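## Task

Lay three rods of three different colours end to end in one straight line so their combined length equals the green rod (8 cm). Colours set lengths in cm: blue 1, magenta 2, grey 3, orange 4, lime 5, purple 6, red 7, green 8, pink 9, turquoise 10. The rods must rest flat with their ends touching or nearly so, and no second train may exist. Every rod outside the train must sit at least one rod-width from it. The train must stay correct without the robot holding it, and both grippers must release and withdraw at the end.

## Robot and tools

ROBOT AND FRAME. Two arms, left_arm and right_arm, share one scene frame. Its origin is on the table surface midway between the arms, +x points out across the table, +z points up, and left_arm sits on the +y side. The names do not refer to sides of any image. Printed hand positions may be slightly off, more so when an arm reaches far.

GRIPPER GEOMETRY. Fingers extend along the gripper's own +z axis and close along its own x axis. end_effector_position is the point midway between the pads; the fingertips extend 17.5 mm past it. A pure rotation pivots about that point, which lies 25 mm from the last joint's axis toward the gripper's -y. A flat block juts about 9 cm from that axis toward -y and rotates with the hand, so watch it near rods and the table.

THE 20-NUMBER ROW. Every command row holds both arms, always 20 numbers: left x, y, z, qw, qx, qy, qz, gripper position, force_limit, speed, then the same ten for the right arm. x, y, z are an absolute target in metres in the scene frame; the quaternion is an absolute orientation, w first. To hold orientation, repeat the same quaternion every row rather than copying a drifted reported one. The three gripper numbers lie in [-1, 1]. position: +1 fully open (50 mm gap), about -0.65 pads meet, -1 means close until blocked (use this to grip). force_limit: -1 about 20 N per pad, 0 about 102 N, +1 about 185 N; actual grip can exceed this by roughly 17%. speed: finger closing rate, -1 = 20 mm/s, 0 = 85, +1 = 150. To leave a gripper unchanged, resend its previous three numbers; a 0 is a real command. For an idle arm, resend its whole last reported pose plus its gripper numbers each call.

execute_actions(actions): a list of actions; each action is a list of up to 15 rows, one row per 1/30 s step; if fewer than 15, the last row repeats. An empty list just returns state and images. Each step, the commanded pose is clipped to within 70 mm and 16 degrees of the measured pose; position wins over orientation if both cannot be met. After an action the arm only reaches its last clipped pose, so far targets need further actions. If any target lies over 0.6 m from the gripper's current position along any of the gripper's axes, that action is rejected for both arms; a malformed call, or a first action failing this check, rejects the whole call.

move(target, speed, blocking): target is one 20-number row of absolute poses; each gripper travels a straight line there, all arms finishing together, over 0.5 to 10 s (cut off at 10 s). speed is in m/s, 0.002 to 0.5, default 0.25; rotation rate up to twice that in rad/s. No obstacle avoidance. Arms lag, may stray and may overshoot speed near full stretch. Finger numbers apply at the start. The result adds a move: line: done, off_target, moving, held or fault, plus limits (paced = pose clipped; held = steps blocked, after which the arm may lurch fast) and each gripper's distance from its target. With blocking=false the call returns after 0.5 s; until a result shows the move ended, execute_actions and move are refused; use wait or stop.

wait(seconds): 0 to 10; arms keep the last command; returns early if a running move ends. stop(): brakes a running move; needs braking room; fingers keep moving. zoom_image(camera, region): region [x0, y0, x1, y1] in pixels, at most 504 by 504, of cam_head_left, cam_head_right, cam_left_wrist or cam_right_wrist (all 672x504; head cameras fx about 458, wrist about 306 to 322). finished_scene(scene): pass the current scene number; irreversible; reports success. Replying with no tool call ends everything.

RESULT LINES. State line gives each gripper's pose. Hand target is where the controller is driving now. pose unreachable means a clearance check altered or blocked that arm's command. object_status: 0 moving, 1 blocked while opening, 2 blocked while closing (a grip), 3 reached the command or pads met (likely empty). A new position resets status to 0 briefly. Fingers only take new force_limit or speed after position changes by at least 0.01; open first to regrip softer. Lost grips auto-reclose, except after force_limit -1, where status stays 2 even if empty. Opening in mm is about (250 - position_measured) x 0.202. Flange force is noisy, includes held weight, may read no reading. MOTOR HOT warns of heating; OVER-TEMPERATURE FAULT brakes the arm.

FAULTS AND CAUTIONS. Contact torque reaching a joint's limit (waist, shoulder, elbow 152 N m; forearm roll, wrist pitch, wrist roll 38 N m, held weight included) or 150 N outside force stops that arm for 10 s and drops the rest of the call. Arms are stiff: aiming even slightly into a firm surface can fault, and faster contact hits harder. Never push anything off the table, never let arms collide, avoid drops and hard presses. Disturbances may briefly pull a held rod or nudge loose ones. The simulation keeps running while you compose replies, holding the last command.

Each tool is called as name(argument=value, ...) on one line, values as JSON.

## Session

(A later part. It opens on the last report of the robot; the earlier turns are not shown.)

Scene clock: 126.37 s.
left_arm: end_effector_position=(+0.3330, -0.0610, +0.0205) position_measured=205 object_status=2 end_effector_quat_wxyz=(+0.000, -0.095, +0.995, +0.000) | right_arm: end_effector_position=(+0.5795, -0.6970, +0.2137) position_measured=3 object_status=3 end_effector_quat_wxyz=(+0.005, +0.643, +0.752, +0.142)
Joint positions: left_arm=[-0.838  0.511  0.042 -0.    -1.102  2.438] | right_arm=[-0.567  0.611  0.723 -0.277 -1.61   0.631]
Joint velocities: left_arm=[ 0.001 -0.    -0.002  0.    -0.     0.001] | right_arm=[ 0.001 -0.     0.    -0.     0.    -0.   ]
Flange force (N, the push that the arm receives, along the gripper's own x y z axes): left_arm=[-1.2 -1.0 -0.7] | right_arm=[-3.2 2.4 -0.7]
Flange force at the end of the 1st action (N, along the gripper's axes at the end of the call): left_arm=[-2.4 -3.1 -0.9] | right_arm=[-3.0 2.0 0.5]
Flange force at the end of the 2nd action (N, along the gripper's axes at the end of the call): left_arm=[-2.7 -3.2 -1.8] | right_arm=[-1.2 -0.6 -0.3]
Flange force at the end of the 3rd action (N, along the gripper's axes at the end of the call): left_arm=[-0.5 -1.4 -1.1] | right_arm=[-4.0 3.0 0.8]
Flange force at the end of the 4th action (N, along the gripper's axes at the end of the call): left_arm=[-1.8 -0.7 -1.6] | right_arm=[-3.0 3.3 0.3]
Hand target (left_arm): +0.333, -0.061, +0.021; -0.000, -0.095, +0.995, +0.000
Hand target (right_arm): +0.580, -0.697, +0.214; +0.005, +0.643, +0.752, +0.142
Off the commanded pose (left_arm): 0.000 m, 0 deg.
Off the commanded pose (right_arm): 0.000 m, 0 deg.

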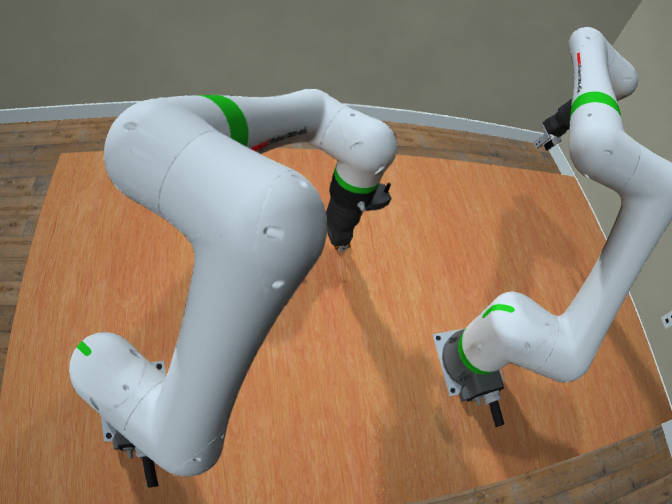

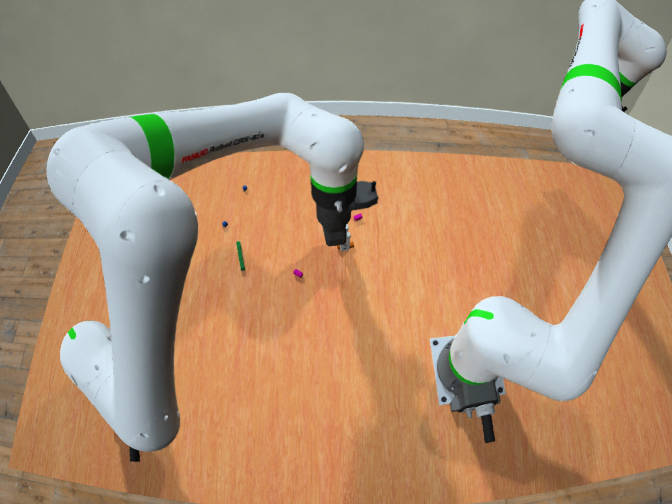

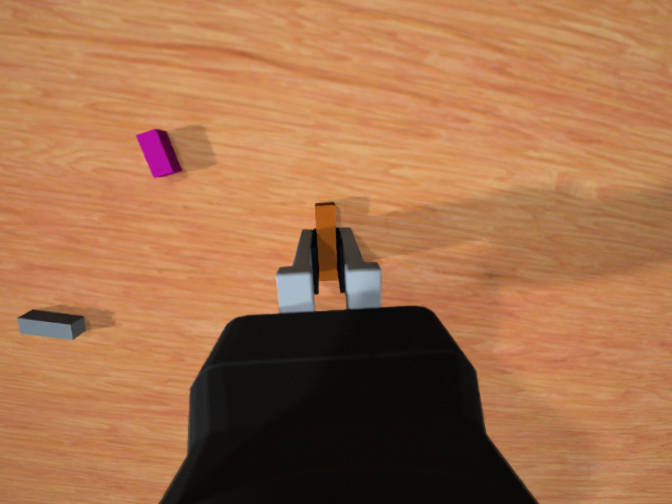

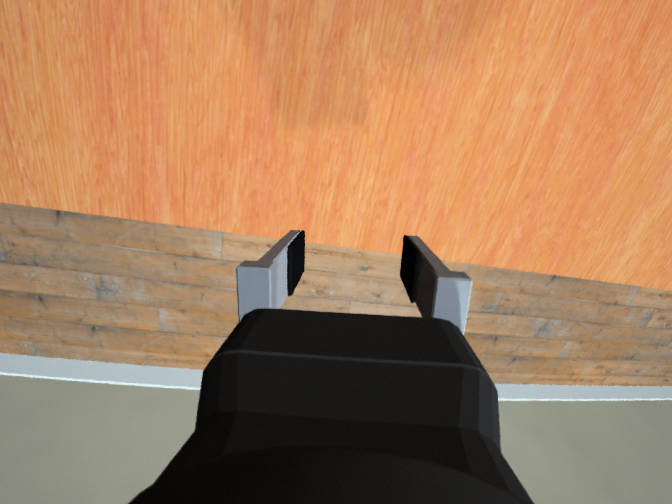

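execute_actions(actions=[[[0.333,-0.061,0.026,0,-0.095,0.995,0,-1,-0.6,0,0.5795,-0.697,0.2137,0.005,0.643,0.752,0.142,1,0,0]],[[0.333,-0.061,0.026,0,0,1,0,-1,-0.6,0,0.5795,-0.697,0.2137,0.005,0.643,0.752,0.142,1,0,0]],[[0.333,-0.061,0.026,0,0,1,0,-1,-0.6,0,0.5795,-0.697,0.2137,0.005,0.643,0.752,0.142,1,0,0]],[[0.333,-0.061,0.021,0,0,1,0,-1,-0.6,0,0.5795,-0.697,0.2137,0.005,0.643,0.752,0.142,1,0,0]],[[0.333,-0.061,0.021,0,0,1,0,-1,-0.6,0,0.5795,-0.697,0.2137,0.005,0.643,0.752,0.142,1,0,0]],[[0.333,-0.061,0.021,0,0,1,0,1,-0.6,0,0.5795,-0.697,0.2137,0.005,0.643,0.752,0.142,1,0,0]],[[0.333,-0.061,0.021,0,0,1,0,1,-0.6,0,0.5795,-0.697,0.2137,0.005,0.643,0.752,0.142,1,0,0]]])

move(target=[0.38,-0.02,0.12,0,0,1,0,1,-0.6,0,0.5795,-0.697,0.2137,0.005,0.643,0.752,0.142,1,0,0])

Scene clock: 150.60 s.
left_arm: end_effector_position=(+0.3330, -0.0610, +0.0210) position_measured=3 object_status=3 end_effector_quat_wxyz=(-0.000, -0.000, +1.000, +0.000) | right_arm: end_effector_position=(+0.5795, -0.6970, +0.2137) position_measured=3 object_status=3 end_effector_quat_wxyz=(+0.005, +0.643, +0.752, +0.142)
Joint positions: left_arm=[-0.833  0.516  0.051 -0.    -1.106  2.242] | right_arm=[-0.567  0.611  0.723 -0.277 -1.61   0.631]
Joint velocities: left_arm=[-0.001  0.     0.001 -0.     0.     0.001] | right_arm=[-0.    -0.     0.     0.001 -0.    -0.001]
Flange force (N, the push that the arm receives, along the gripper's own x y z axes): left_arm=[-1.1 0.0 -1.1] | right_arm=[-4.4 4.6 -1.0]
Flange force at the end of the 3rd action (N, along the gripper's axes at the end of the call): left_arm=[-1.3 0.0 -1.1] | right_arm=[-2.7 2.1 0.0]
Flange force at the end of the 4th action (N, along the gripper's axes at the end of the call): left_arm=[-3.0 -3.4 -2.0] | right_arm=[-5.3 1.5 1.0]
Flange force at the end of the 5th action (N, along the gripper's axes at the end of the call): left_arm=[-4.9 -4.8 -1.7] | right_arm=[-3.2 1.6 0.5]
Flange force at the end of the 6th action (N, along the gripper's axes at the end of the call): left_arm=[-0.2 0.7 -1.2] | right_arm=[-4.9 2.9 -0.4]
Hand target (left_arm): +0.333, -0.061, +0.021; +0.000, +0.000, +1.000, -0.000
Hand target (right_arm): +0.580, -0.697, +0.214; +0.005, +0.643, +0.752, +0.142
Off the commanded pose (left_arm): 0.000 m, 0 deg.
Off the commanded pose (right_arm): 0.000 m, 0 deg.

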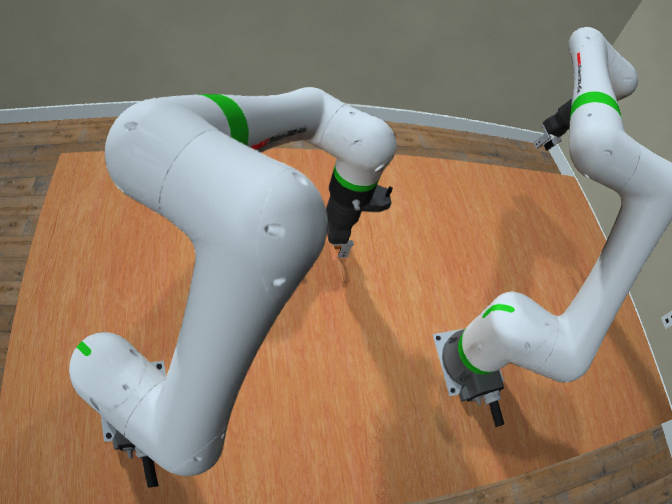

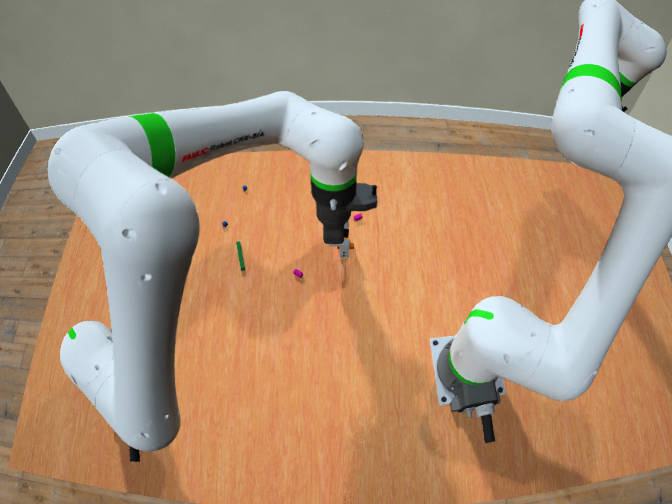

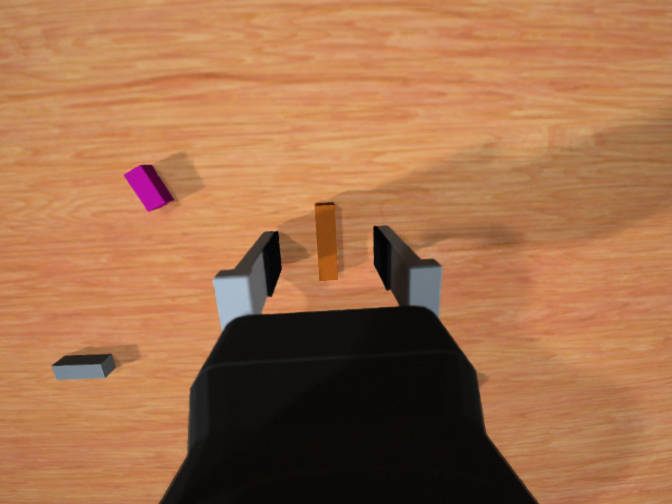

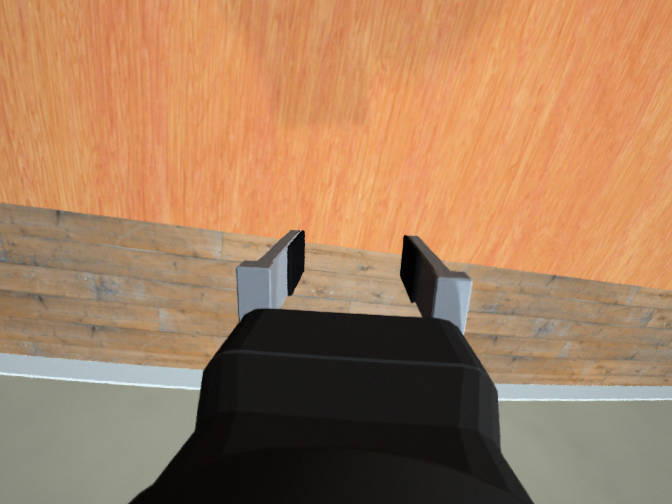

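Scene clock: 151.50 s.
left_arm: end_effector_position=(+0.3802, -0.0202, +0.1202) position_measured=3 object_status=3 end_effector_quat_wxyz=(+0.000, +0.000, +1.000, -0.000) | right_arm: end_effector_position=(+0.5795, -0.6970, +0.2137) position_measured=3 object_status=3 end_effector_quat_wxyz=(+0.005, +0.643, +0.752, +0.142)
Joint positions: left_arm=[-0.729  0.433  0.176  0.    -1.314  2.138] | right_arm=[-0.567  0.611  0.723 -0.277 -1.61   0.631]
Joint velocities: left_arm=[-0.    -0.     0.001 -0.001 -0.001  0.001] | right_arm=[0. 0. 0. 0. 0. 0.]
Flange force (N, the push that the arm receives, along the gripper's own x y z axes): left_arm=[-5.2 -4.1 -3.3] | right_arm=[-1.8 1.1 0.5]
Hand target (left_arm): +0.380, -0.020, +0.120; +0.000, +0.000, +1.000, -0.000
Hand target (right_arm): +0.580, -0.697, +0.214; +0.005, +0.643, +0.752, +0.142
Off the commanded pose (left_arm): 0.000 m, 0 deg.
Off the commanded pose (right_arm): 0.000 m, 0 deg.
move: done

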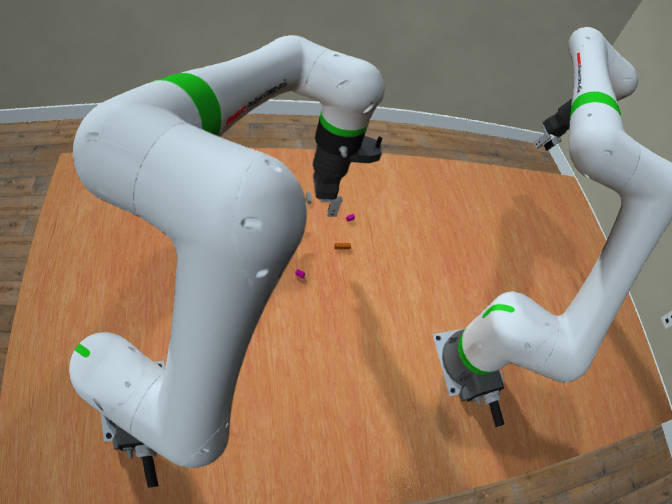

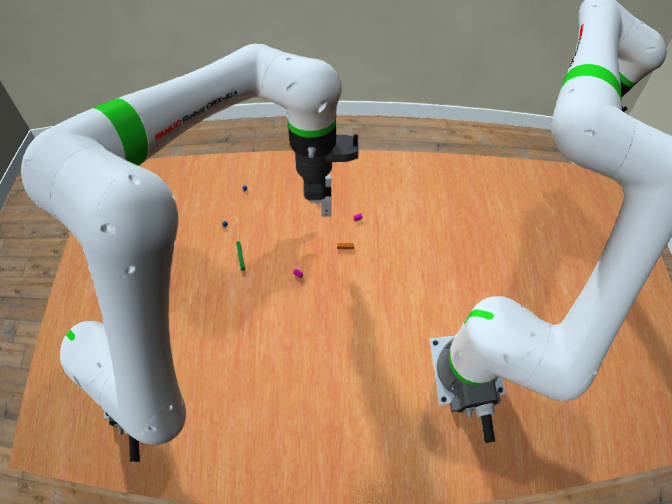

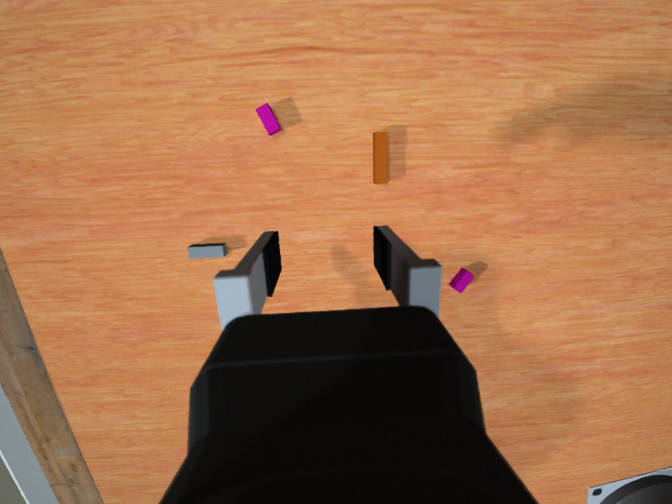

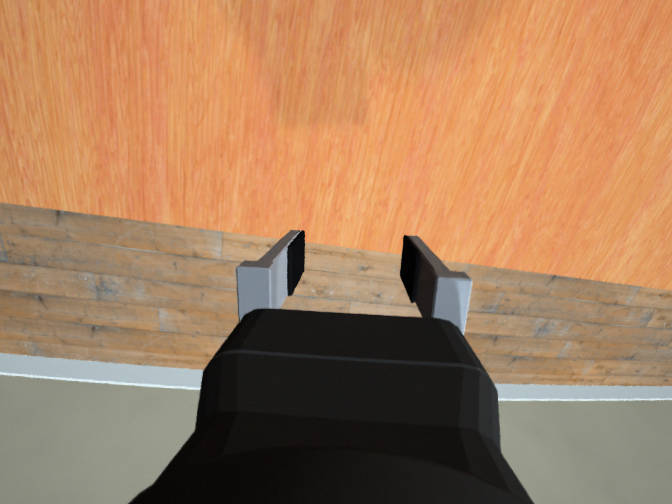

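move(target=[0.49,0.004,0.07,0,0.7071,0.7071,0,1,-0.6,0,0.5795,-0.697,0.2137,0.005,0.643,0.752,0.142,1,0,0])

Scene clock: 173.30 s.
left_arm: end_effector_position=(+0.4900, +0.0040, +0.0697) position_measured=3 object_status=3 end_effector_quat_wxyz=(+0.000, +0.707, +0.707, +0.000) | right_arm: end_effector_position=(+0.5795, -0.6970, +0.2137) position_measured=3 object_status=3 end_effector_quat_wxyz=(+0.005, +0.643, +0.752, +0.142)
Joint positions: left_arm=[-0.627  0.727  0.508  0.    -1.351  0.465] | right_arm=[-0.567  0.611  0.723 -0.277 -1.61   0.631]
Joint velocities: left_arm=[ 0.     0.     0.001  0.    -0.    -0.001] | right_arm=[ 0.     0.     0.    -0.     0.001  0.   ]
Flange force (N, the push that the arm receives, along the gripper's own x y z axes): left_arm=[-1.3 2.1 -2.0] | right_arm=[-3.9 3.8 -0.8]
Hand target (left_arm): +0.490, +0.004, +0.070; +0.000, +0.707, +0.707, +0.000
Hand target (right_arm): +0.580, -0.697, +0.214; +0.005, +0.643, +0.752, +0.142
Off the commanded pose (left_arm): 0.000 m, 0 deg.
Off the commanded pose (right_arm): 0.000 m, 0 deg.
move: done

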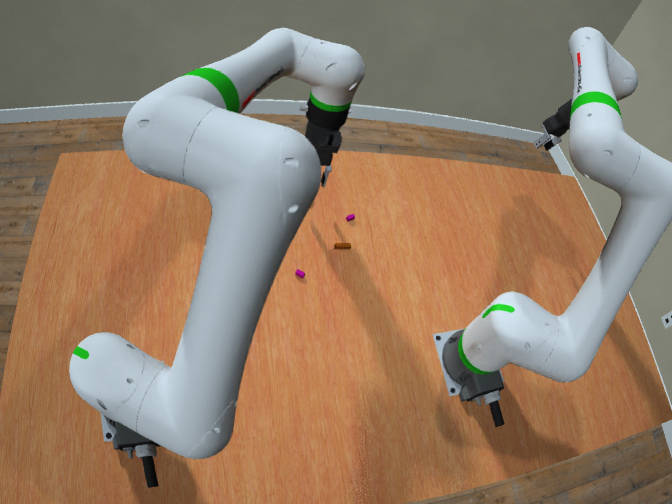

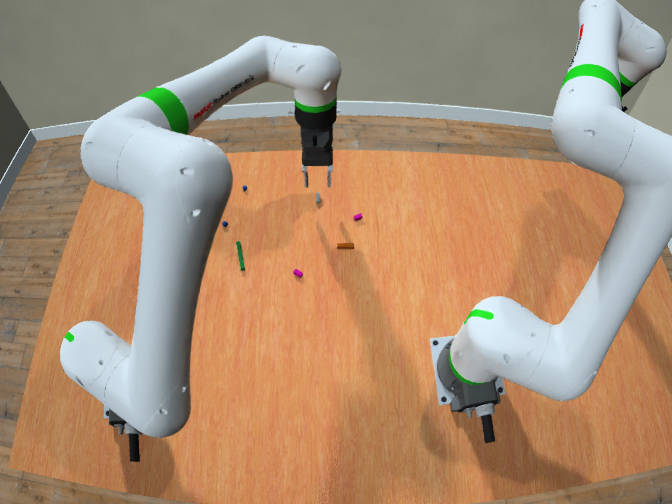

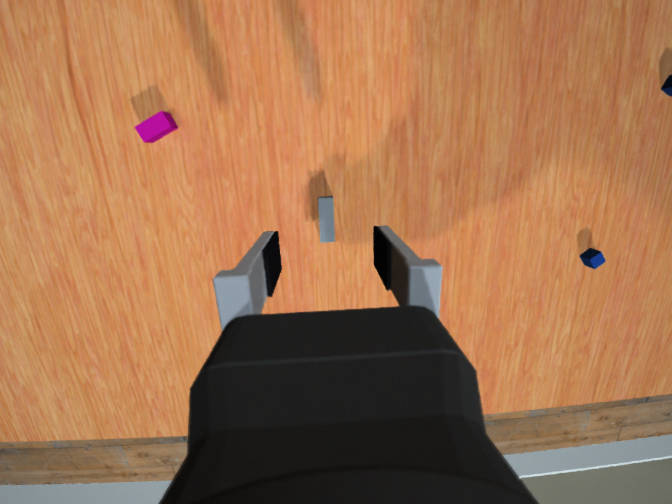

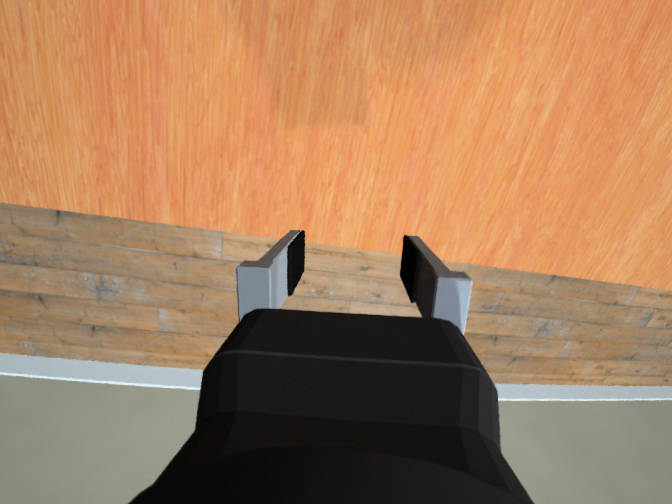

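move(target=[0.486,0.004,0.0205,0,0.7071,0.7071,0,1,-0.6,0,0.5795,-0.697,0.2137,0.005,0.643,0.752,0.142,1,0,0], speed=0.06)

Scene clock: 180.73 s.
left_arm: end_effector_position=(+0.4859, +0.0041, +0.0205) position_measured=3 object_status=3 end_effector_quat_wxyz=(-0.000, +0.707, +0.707, +0.000) | right_arm: end_effector_position=(+0.5795, -0.6970, +0.2137) position_measured=3 object_status=3 end_effector_quat_wxyz=(+0.005, +0.643, +0.752, +0.142)
Joint positions: left_arm=[-0.629  0.755  0.435 -0.    -1.251  0.468] | right_arm=[-0.567  0.611  0.723 -0.277 -1.61   0.631]
Joint velocities: left_arm=[-0.001  0.     0.001  0.001  0.    -0.   ] | right_arm=[-0.001  0.    -0.     0.001 -0.    -0.   ]
Flange force (N, the push that the arm receives, along the gripper's own x y z axes): left_arm=[-0.2 2.4 -2.2] | right_arm=[-6.1 6.5 -0.9]
Hand target (left_arm): +0.486, +0.004, +0.021; -0.000, +0.707, +0.707, +0.000
Hand target (right_arm): +0.580, -0.697, +0.214; +0.005, +0.643, +0.752, +0.142
Off the commanded pose (left_arm): 0.000 m, 0 deg.
Off the commanded pose (right_arm): 0.000 m, 0 deg.
move: done

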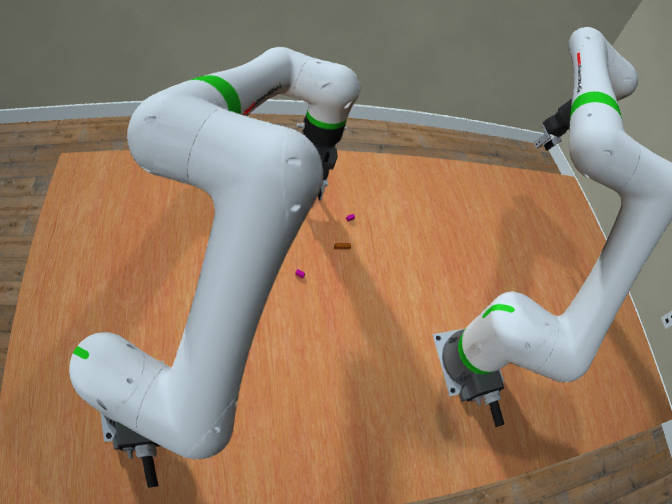

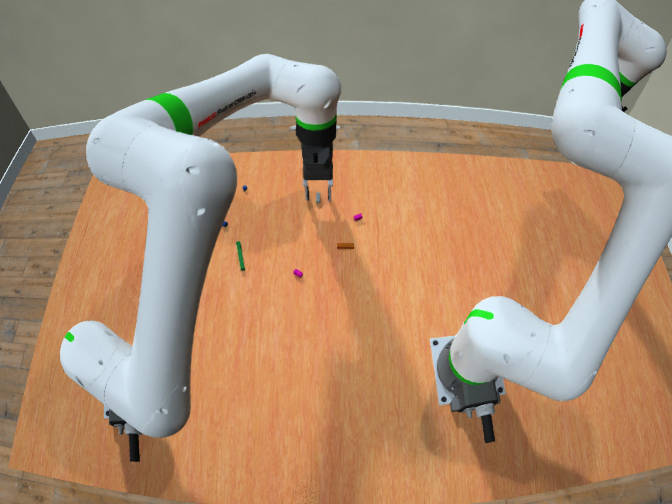

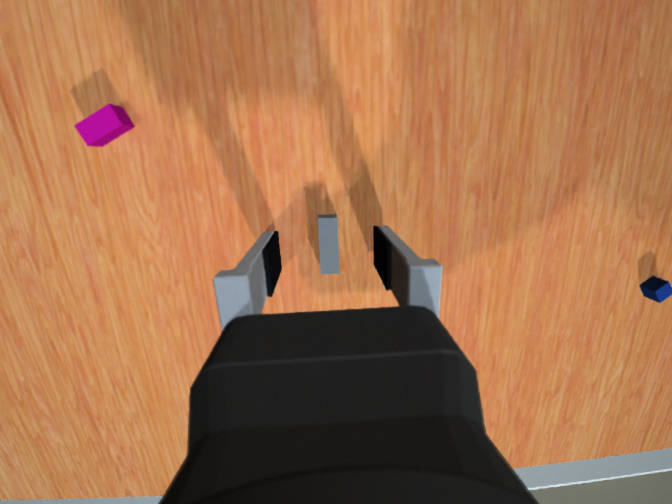

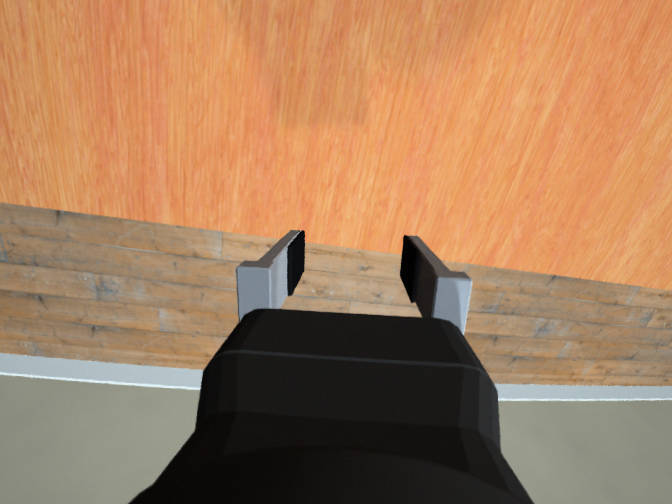

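execute_actions(actions=[[[0.486,0.004,0.0205,0,0.7071,0.7071,0,-1,-0.6,0,0.5795,-0.697,0.2137,0.005,0.643,0.752,0.142,1,0,0]],[[0.486,0.004,0.0205,0,0.7071,0.7071,0,-1,-0.6,0,0.5795,-0.697,0.2137,0.005,0.643,0.752,0.142,1,0,0]],[[0.486,0.004,0.05,0,0.7071,0.7071,0,-1,-0.6,0,0.5795,-0.697,0.2137,0.005,0.643,0.752,0.142,1,0,0]]])

move(target=[0.333,-0.022,0.04,0,0,1,0,-1,-0.6,0,0.5795,-0.697,0.2137,0.005,0.643,0.752,0.142,1,0,0], speed=0.15)

Scene clock: 191.80 s.
left_arm: end_effector_position=(+0.4860, +0.0040, +0.0500) position_measured=205 object_status=2 end_effector_quat_wxyz=(+0.000, +0.707, +0.707, -0.000) | right_arm: end_effector_position=(+0.5795, -0.6970, +0.2137) position_measured=3 object_status=3 end_effector_quat_wxyz=(+0.005, +0.643, +0.752, +0.142)
Joint positions: left_arm=[-0.629  0.732  0.469  0.    -1.307  0.467] | right_arm=[-0.567  0.611  0.723 -0.277 -1.61   0.631]
Joint velocities: left_arm=[ 0.     0.     0.    -0.001 -0.     0.   ] | right_arm=[ 0.001 -0.001  0.     0.    -0.002  0.001]
Flange force (N, the push that the arm receives, along the gripper's own x y z axes): left_arm=[-2.2 4.7 -1.7] | right_arm=[-3.4 2.1 1.3]
Flange force at the end of the 1st action (N, along the gripper's axes at the end of the call): left_arm=[-1.5 2.7 -2.6] | right_arm=[-2.6 1.7 -0.6]
Flange force at the end of the 2nd action (N, along the gripper's axes at the end of the call): left_arm=[-1.6 3.5 -2.2] | right_arm=[-1.5 2.7 0.8]
Hand target (left_arm): +0.486, +0.004, +0.050; +0.000, +0.707, +0.707, -0.000
Hand target (right_arm): +0.580, -0.697, +0.214; +0.005, +0.643, +0.752, +0.142
Off the commanded pose (left_arm): 0.000 m, 0 deg.
Off the commanded pose (right_arm): 0.000 m, 0 deg.

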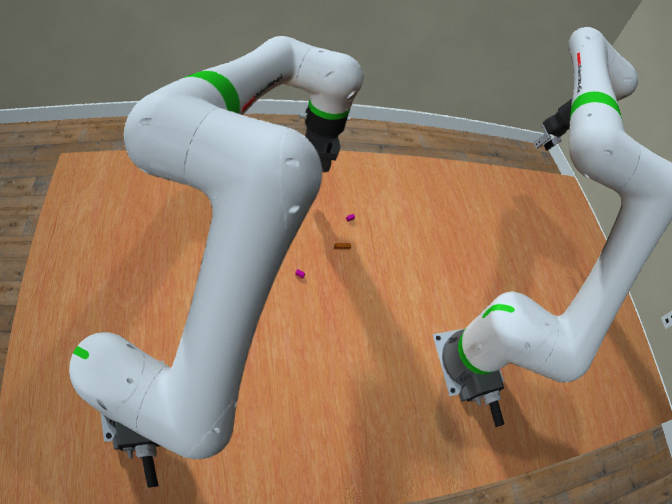

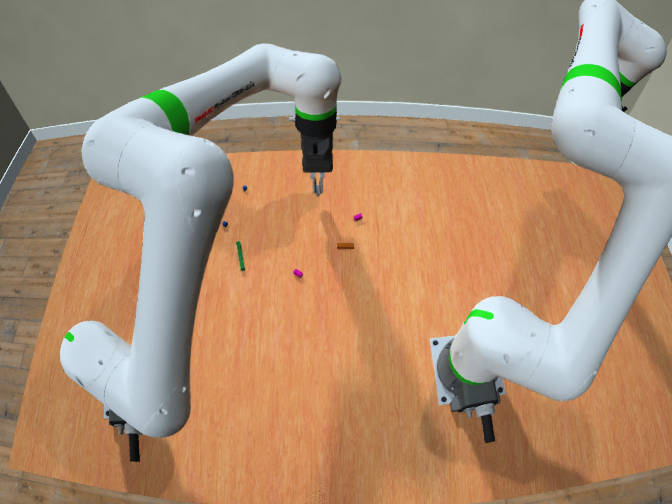

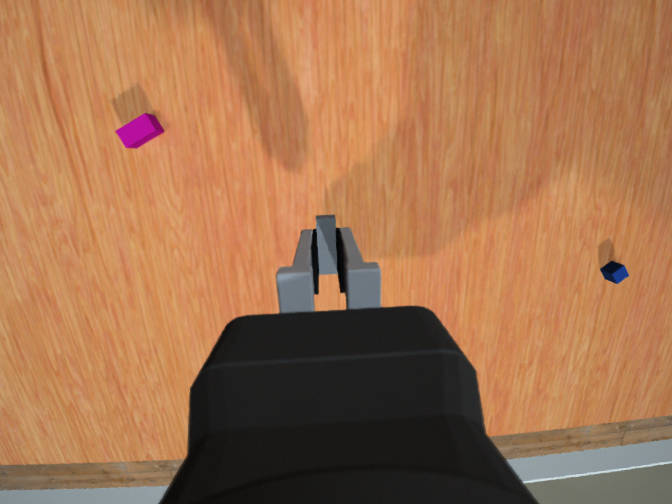

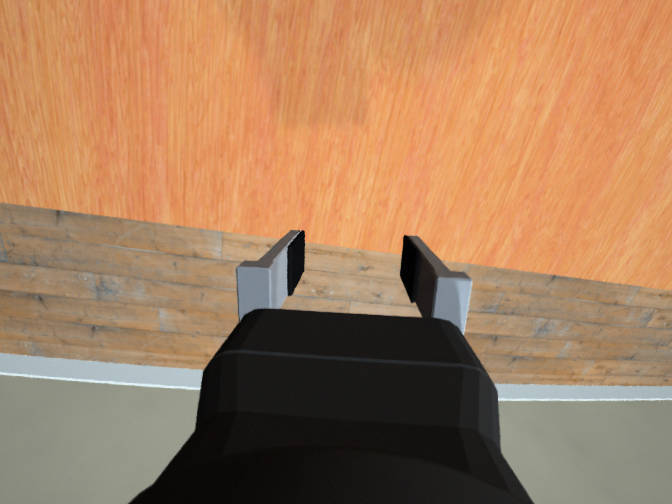

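Scene clock: 197.37 s.
left_arm: end_effector_position=(+0.3329, -0.0219, +0.0404) position_measured=205 object_status=2 end_effector_quat_wxyz=(-0.000, -0.000, +1.000, +0.000) | right_arm: end_effector_position=(+0.5795, -0.6970, +0.2137) position_measured=3 object_status=3 end_effector_quat_wxyz=(+0.005, +0.643, +0.752, +0.142)
Joint positions: left_arm=[-0.778  0.428 -0.029 -0.    -1.114  2.188] | right_arm=[-0.567  0.611  0.723 -0.277 -1.61   0.631]
Joint velocities: left_arm=[ 0.    -0.     0.    -0.     0.     0.001] | right_arm=[ 0.001  0.    -0.     0.001  0.001 -0.001]
Flange force (N, the push that the arm receives, along the gripper's own x y z axes): left_arm=[-1.3 -0.2 -0.9] | right_arm=[0.3 -0.3 3.0]
Hand target (left_arm): +0.333, -0.022, +0.040; -0.000, -0.000, +1.000, +0.000
Hand target (right_arm): +0.580, -0.697, +0.214; +0.005, +0.643, +0.752, +0.142
Off the commanded pose (left_arm): 0.000 m, 0 deg.
Off the commanded pose (right_arm): 0.000 m, 0 deg.
move: done

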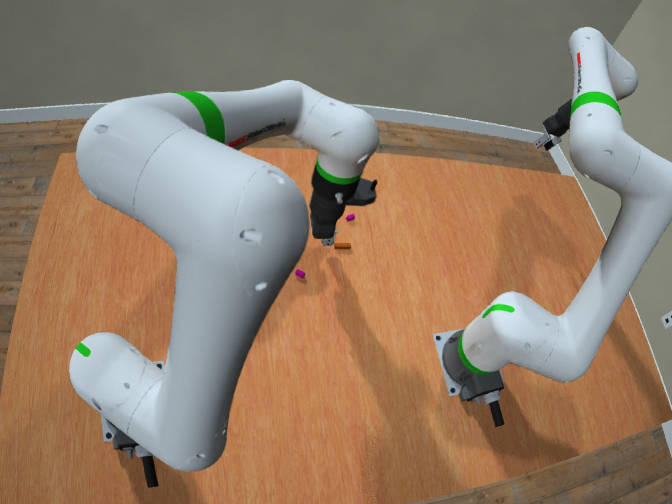

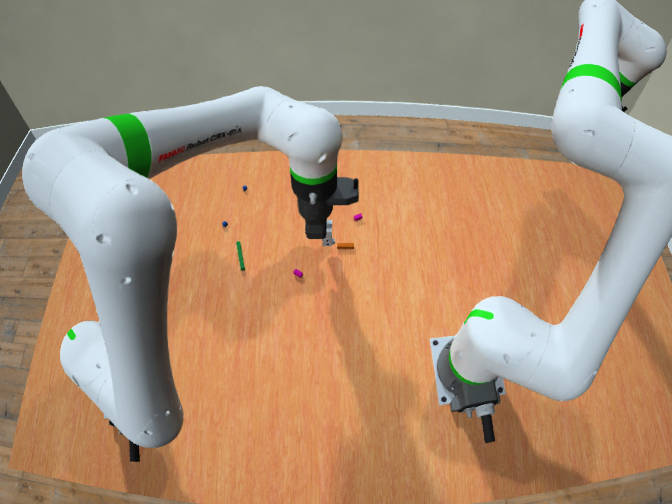

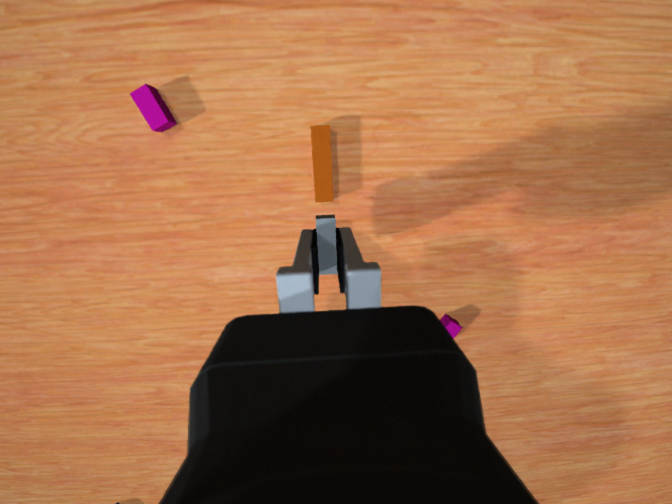

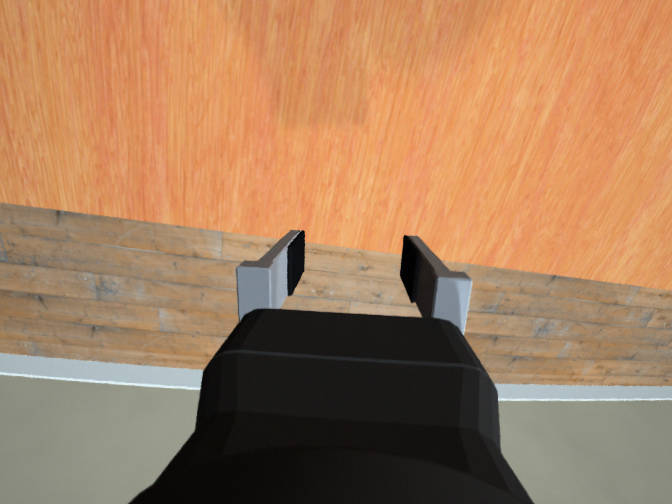

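move(target=[0.333,-0.022,0.0215,0,0,1,0,-1,-0.6,0,0.5795,-0.697,0.2137,0.005,0.643,0.752,0.142,1,0,0], speed=0.03)

zoom_image(camera="cam_left_wrist", region=[228,120,428,300])

Scene clock: 203.43 s.
left_arm: end_effector_position=(+0.3330, -0.0220, +0.0215) position_measured=205 object_status=2 end_effector_quat_wxyz=(+0.000, -0.000, +1.000, +0.000) | right_arm: end_effector_position=(+0.5795, -0.6970, +0.2137) position_measured=3 object_status=3 end_effector_quat_wxyz=(+0.005, +0.643, +0.752, +0.142)
Joint positions: left_arm=[-0.778  0.449 -0.047 -0.    -1.074  2.188] | right_arm=[-0.567  0.611  0.723 -0.277 -1.61   0.631]
Joint velocities: left_arm=[ 0.     0.    -0.001  0.001  0.001 -0.   ] | right_arm=[-0.001 -0.     0.    -0.001 -0.    -0.   ]
Flange force (N, the push that the arm receives, along the gripper's own x y z axes): left_arm=[-1.9 -1.3 -1.2] | right_arm=[-6.2 5.7 -2.9]
Hand target (left_arm): +0.333, -0.022, +0.021; +0.000, -0.000, +1.000, +0.000
Hand target (right_arm): +0.579, -0.697, +0.214; +0.005, +0.643, +0.752, +0.142
Off the commanded pose (left_arm): 0.000 m, 0 deg.
Off the commanded pose (right_arm): 0.000 m, 0 deg.
move: done

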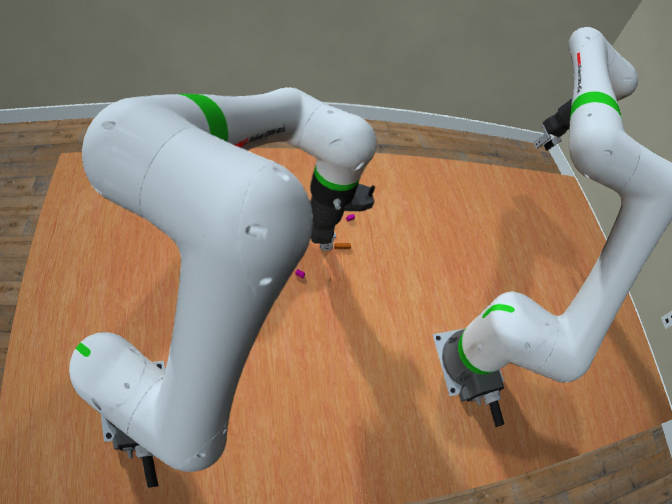

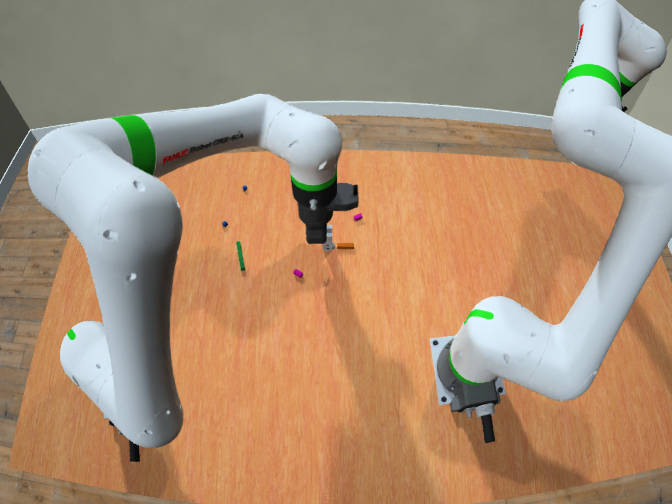

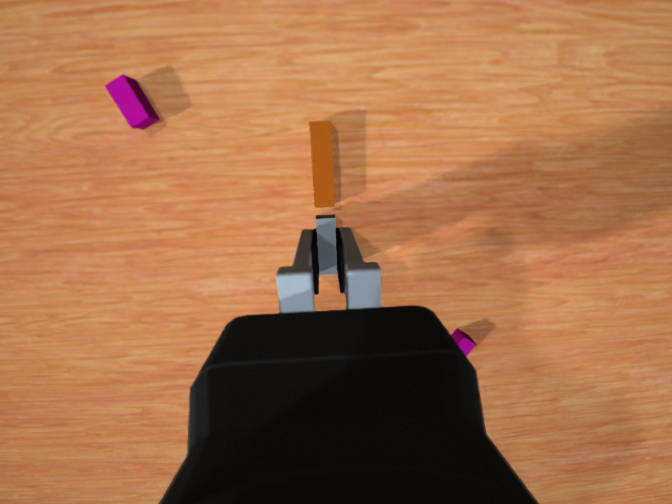

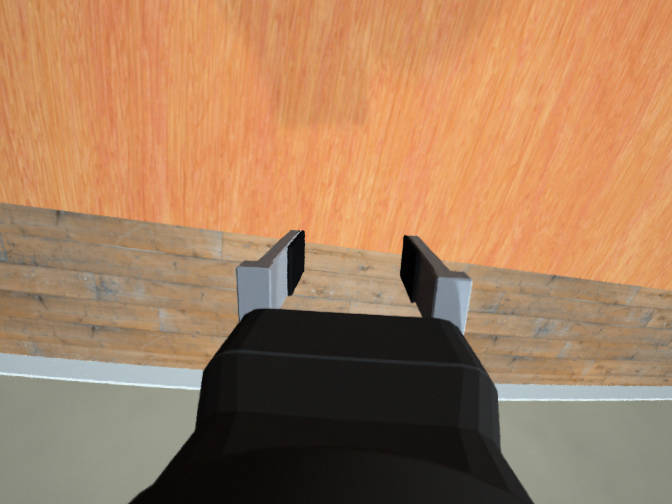

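Region (228, 120, 428, 300) of cam_left_wrist's 672x504 image, scaled by 2.520, with more detail than that image has; it fills the top 454 rows of this view, and the rest is white.

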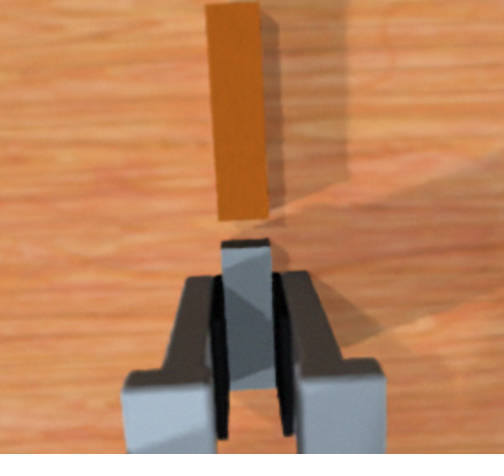

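move(target=[0.334,-0.0265,0.0215,0,0,1,0,-1,-0.6,0,0.5795,-0.697,0.2137,0.005,0.643,0.752,0.142,1,0,0], speed=0.01)

zoom_image(camera="cam_left_wrist", region=[228,120,428,300])

Scene clock: 218.00 s.
left_arm: end_effector_position=(+0.3340, -0.0265, +0.0215) position_measured=205 object_status=2 end_effector_quat_wxyz=(-0.000, -0.000, +1.000, -0.000) | right_arm: end_effector_position=(+0.5795, -0.6970, +0.2137) position_measured=3 object_status=3 end_effector_quat_wxyz=(+0.005, +0.643, +0.752, +0.142)
Joint positions: left_arm=[-0.784  0.458 -0.034  0.    -1.079  2.193] | right_arm=[-0.567  0.611  0.723 -0.277 -1.61   0.631]
Joint velocities: left_arm=[ 0.001 -0.     0.001 -0.    -0.    -0.001] | right_arm=[-0.    -0.     0.    -0.001 -0.    -0.   ]
Flange force (N, the push that the arm receives, along the gripper's own x y z axes): left_arm=[-2.6 -3.7 -1.4] | right_arm=[-8.6 7.7 -1.6]
Hand target (left_arm): +0.334, -0.027, +0.021; -0.000, +0.000, +1.000, +0.000
Hand target (right_arm): +0.580, -0.697, +0.214; +0.005, +0.643, +0.752, +0.142
Off the commanded pose (left_arm): 0.000 m, 0 deg.
Off the commanded pose (right_arm): 0.000 m, 0 deg.
move: done

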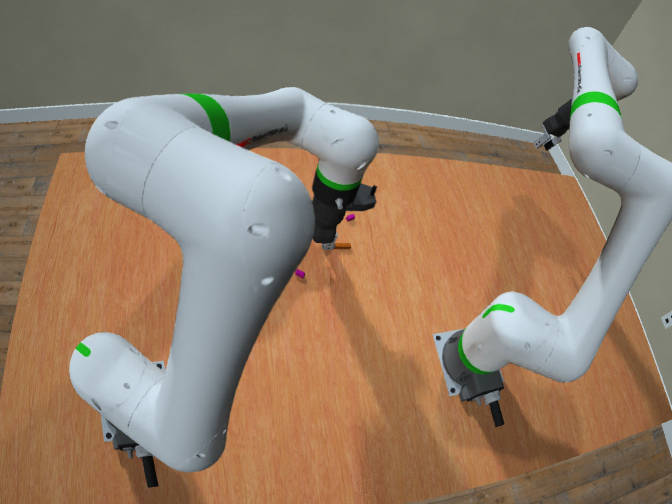

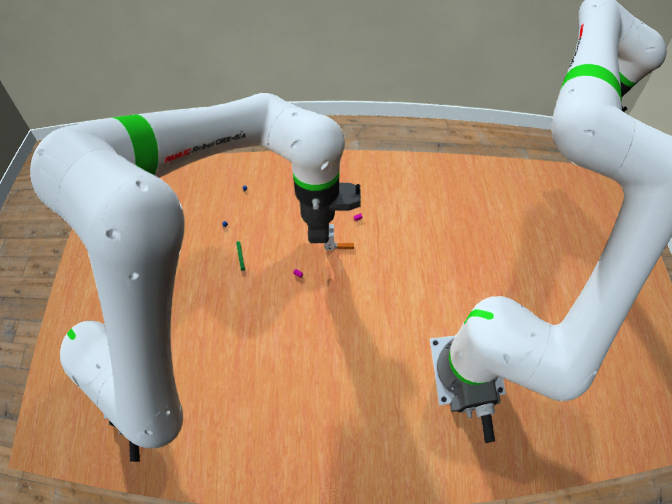

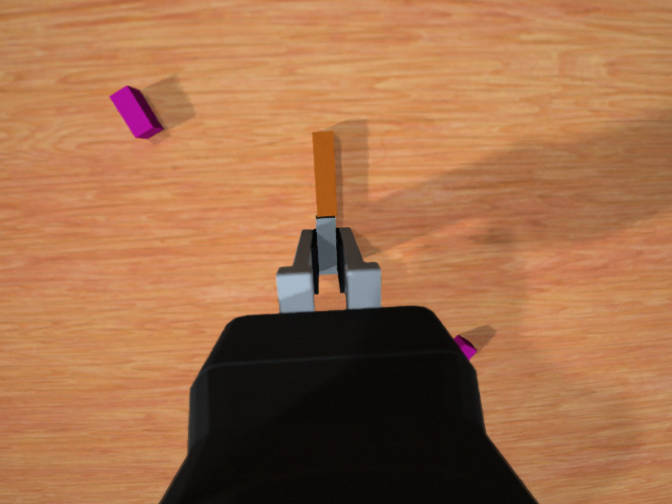

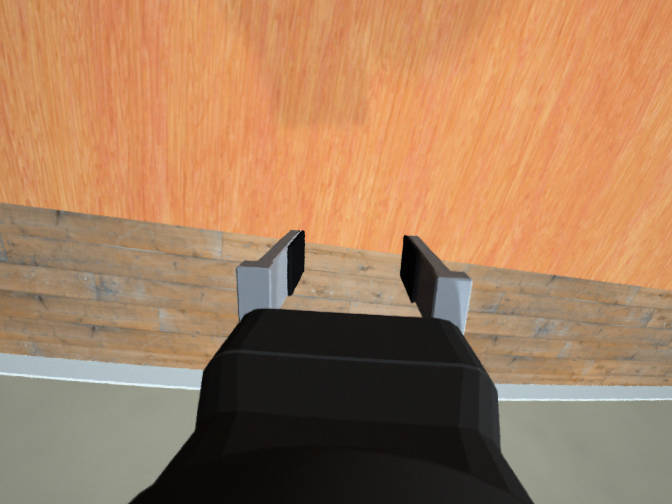

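Region (228, 120, 428, 300) of cam_left_wrist's 672x504 image, scaled by 2.520, with more detail than that image has; it fills the top 454 rows of this view, and the rest is white.

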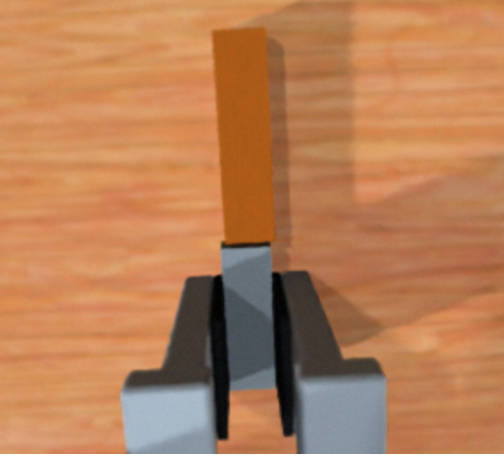

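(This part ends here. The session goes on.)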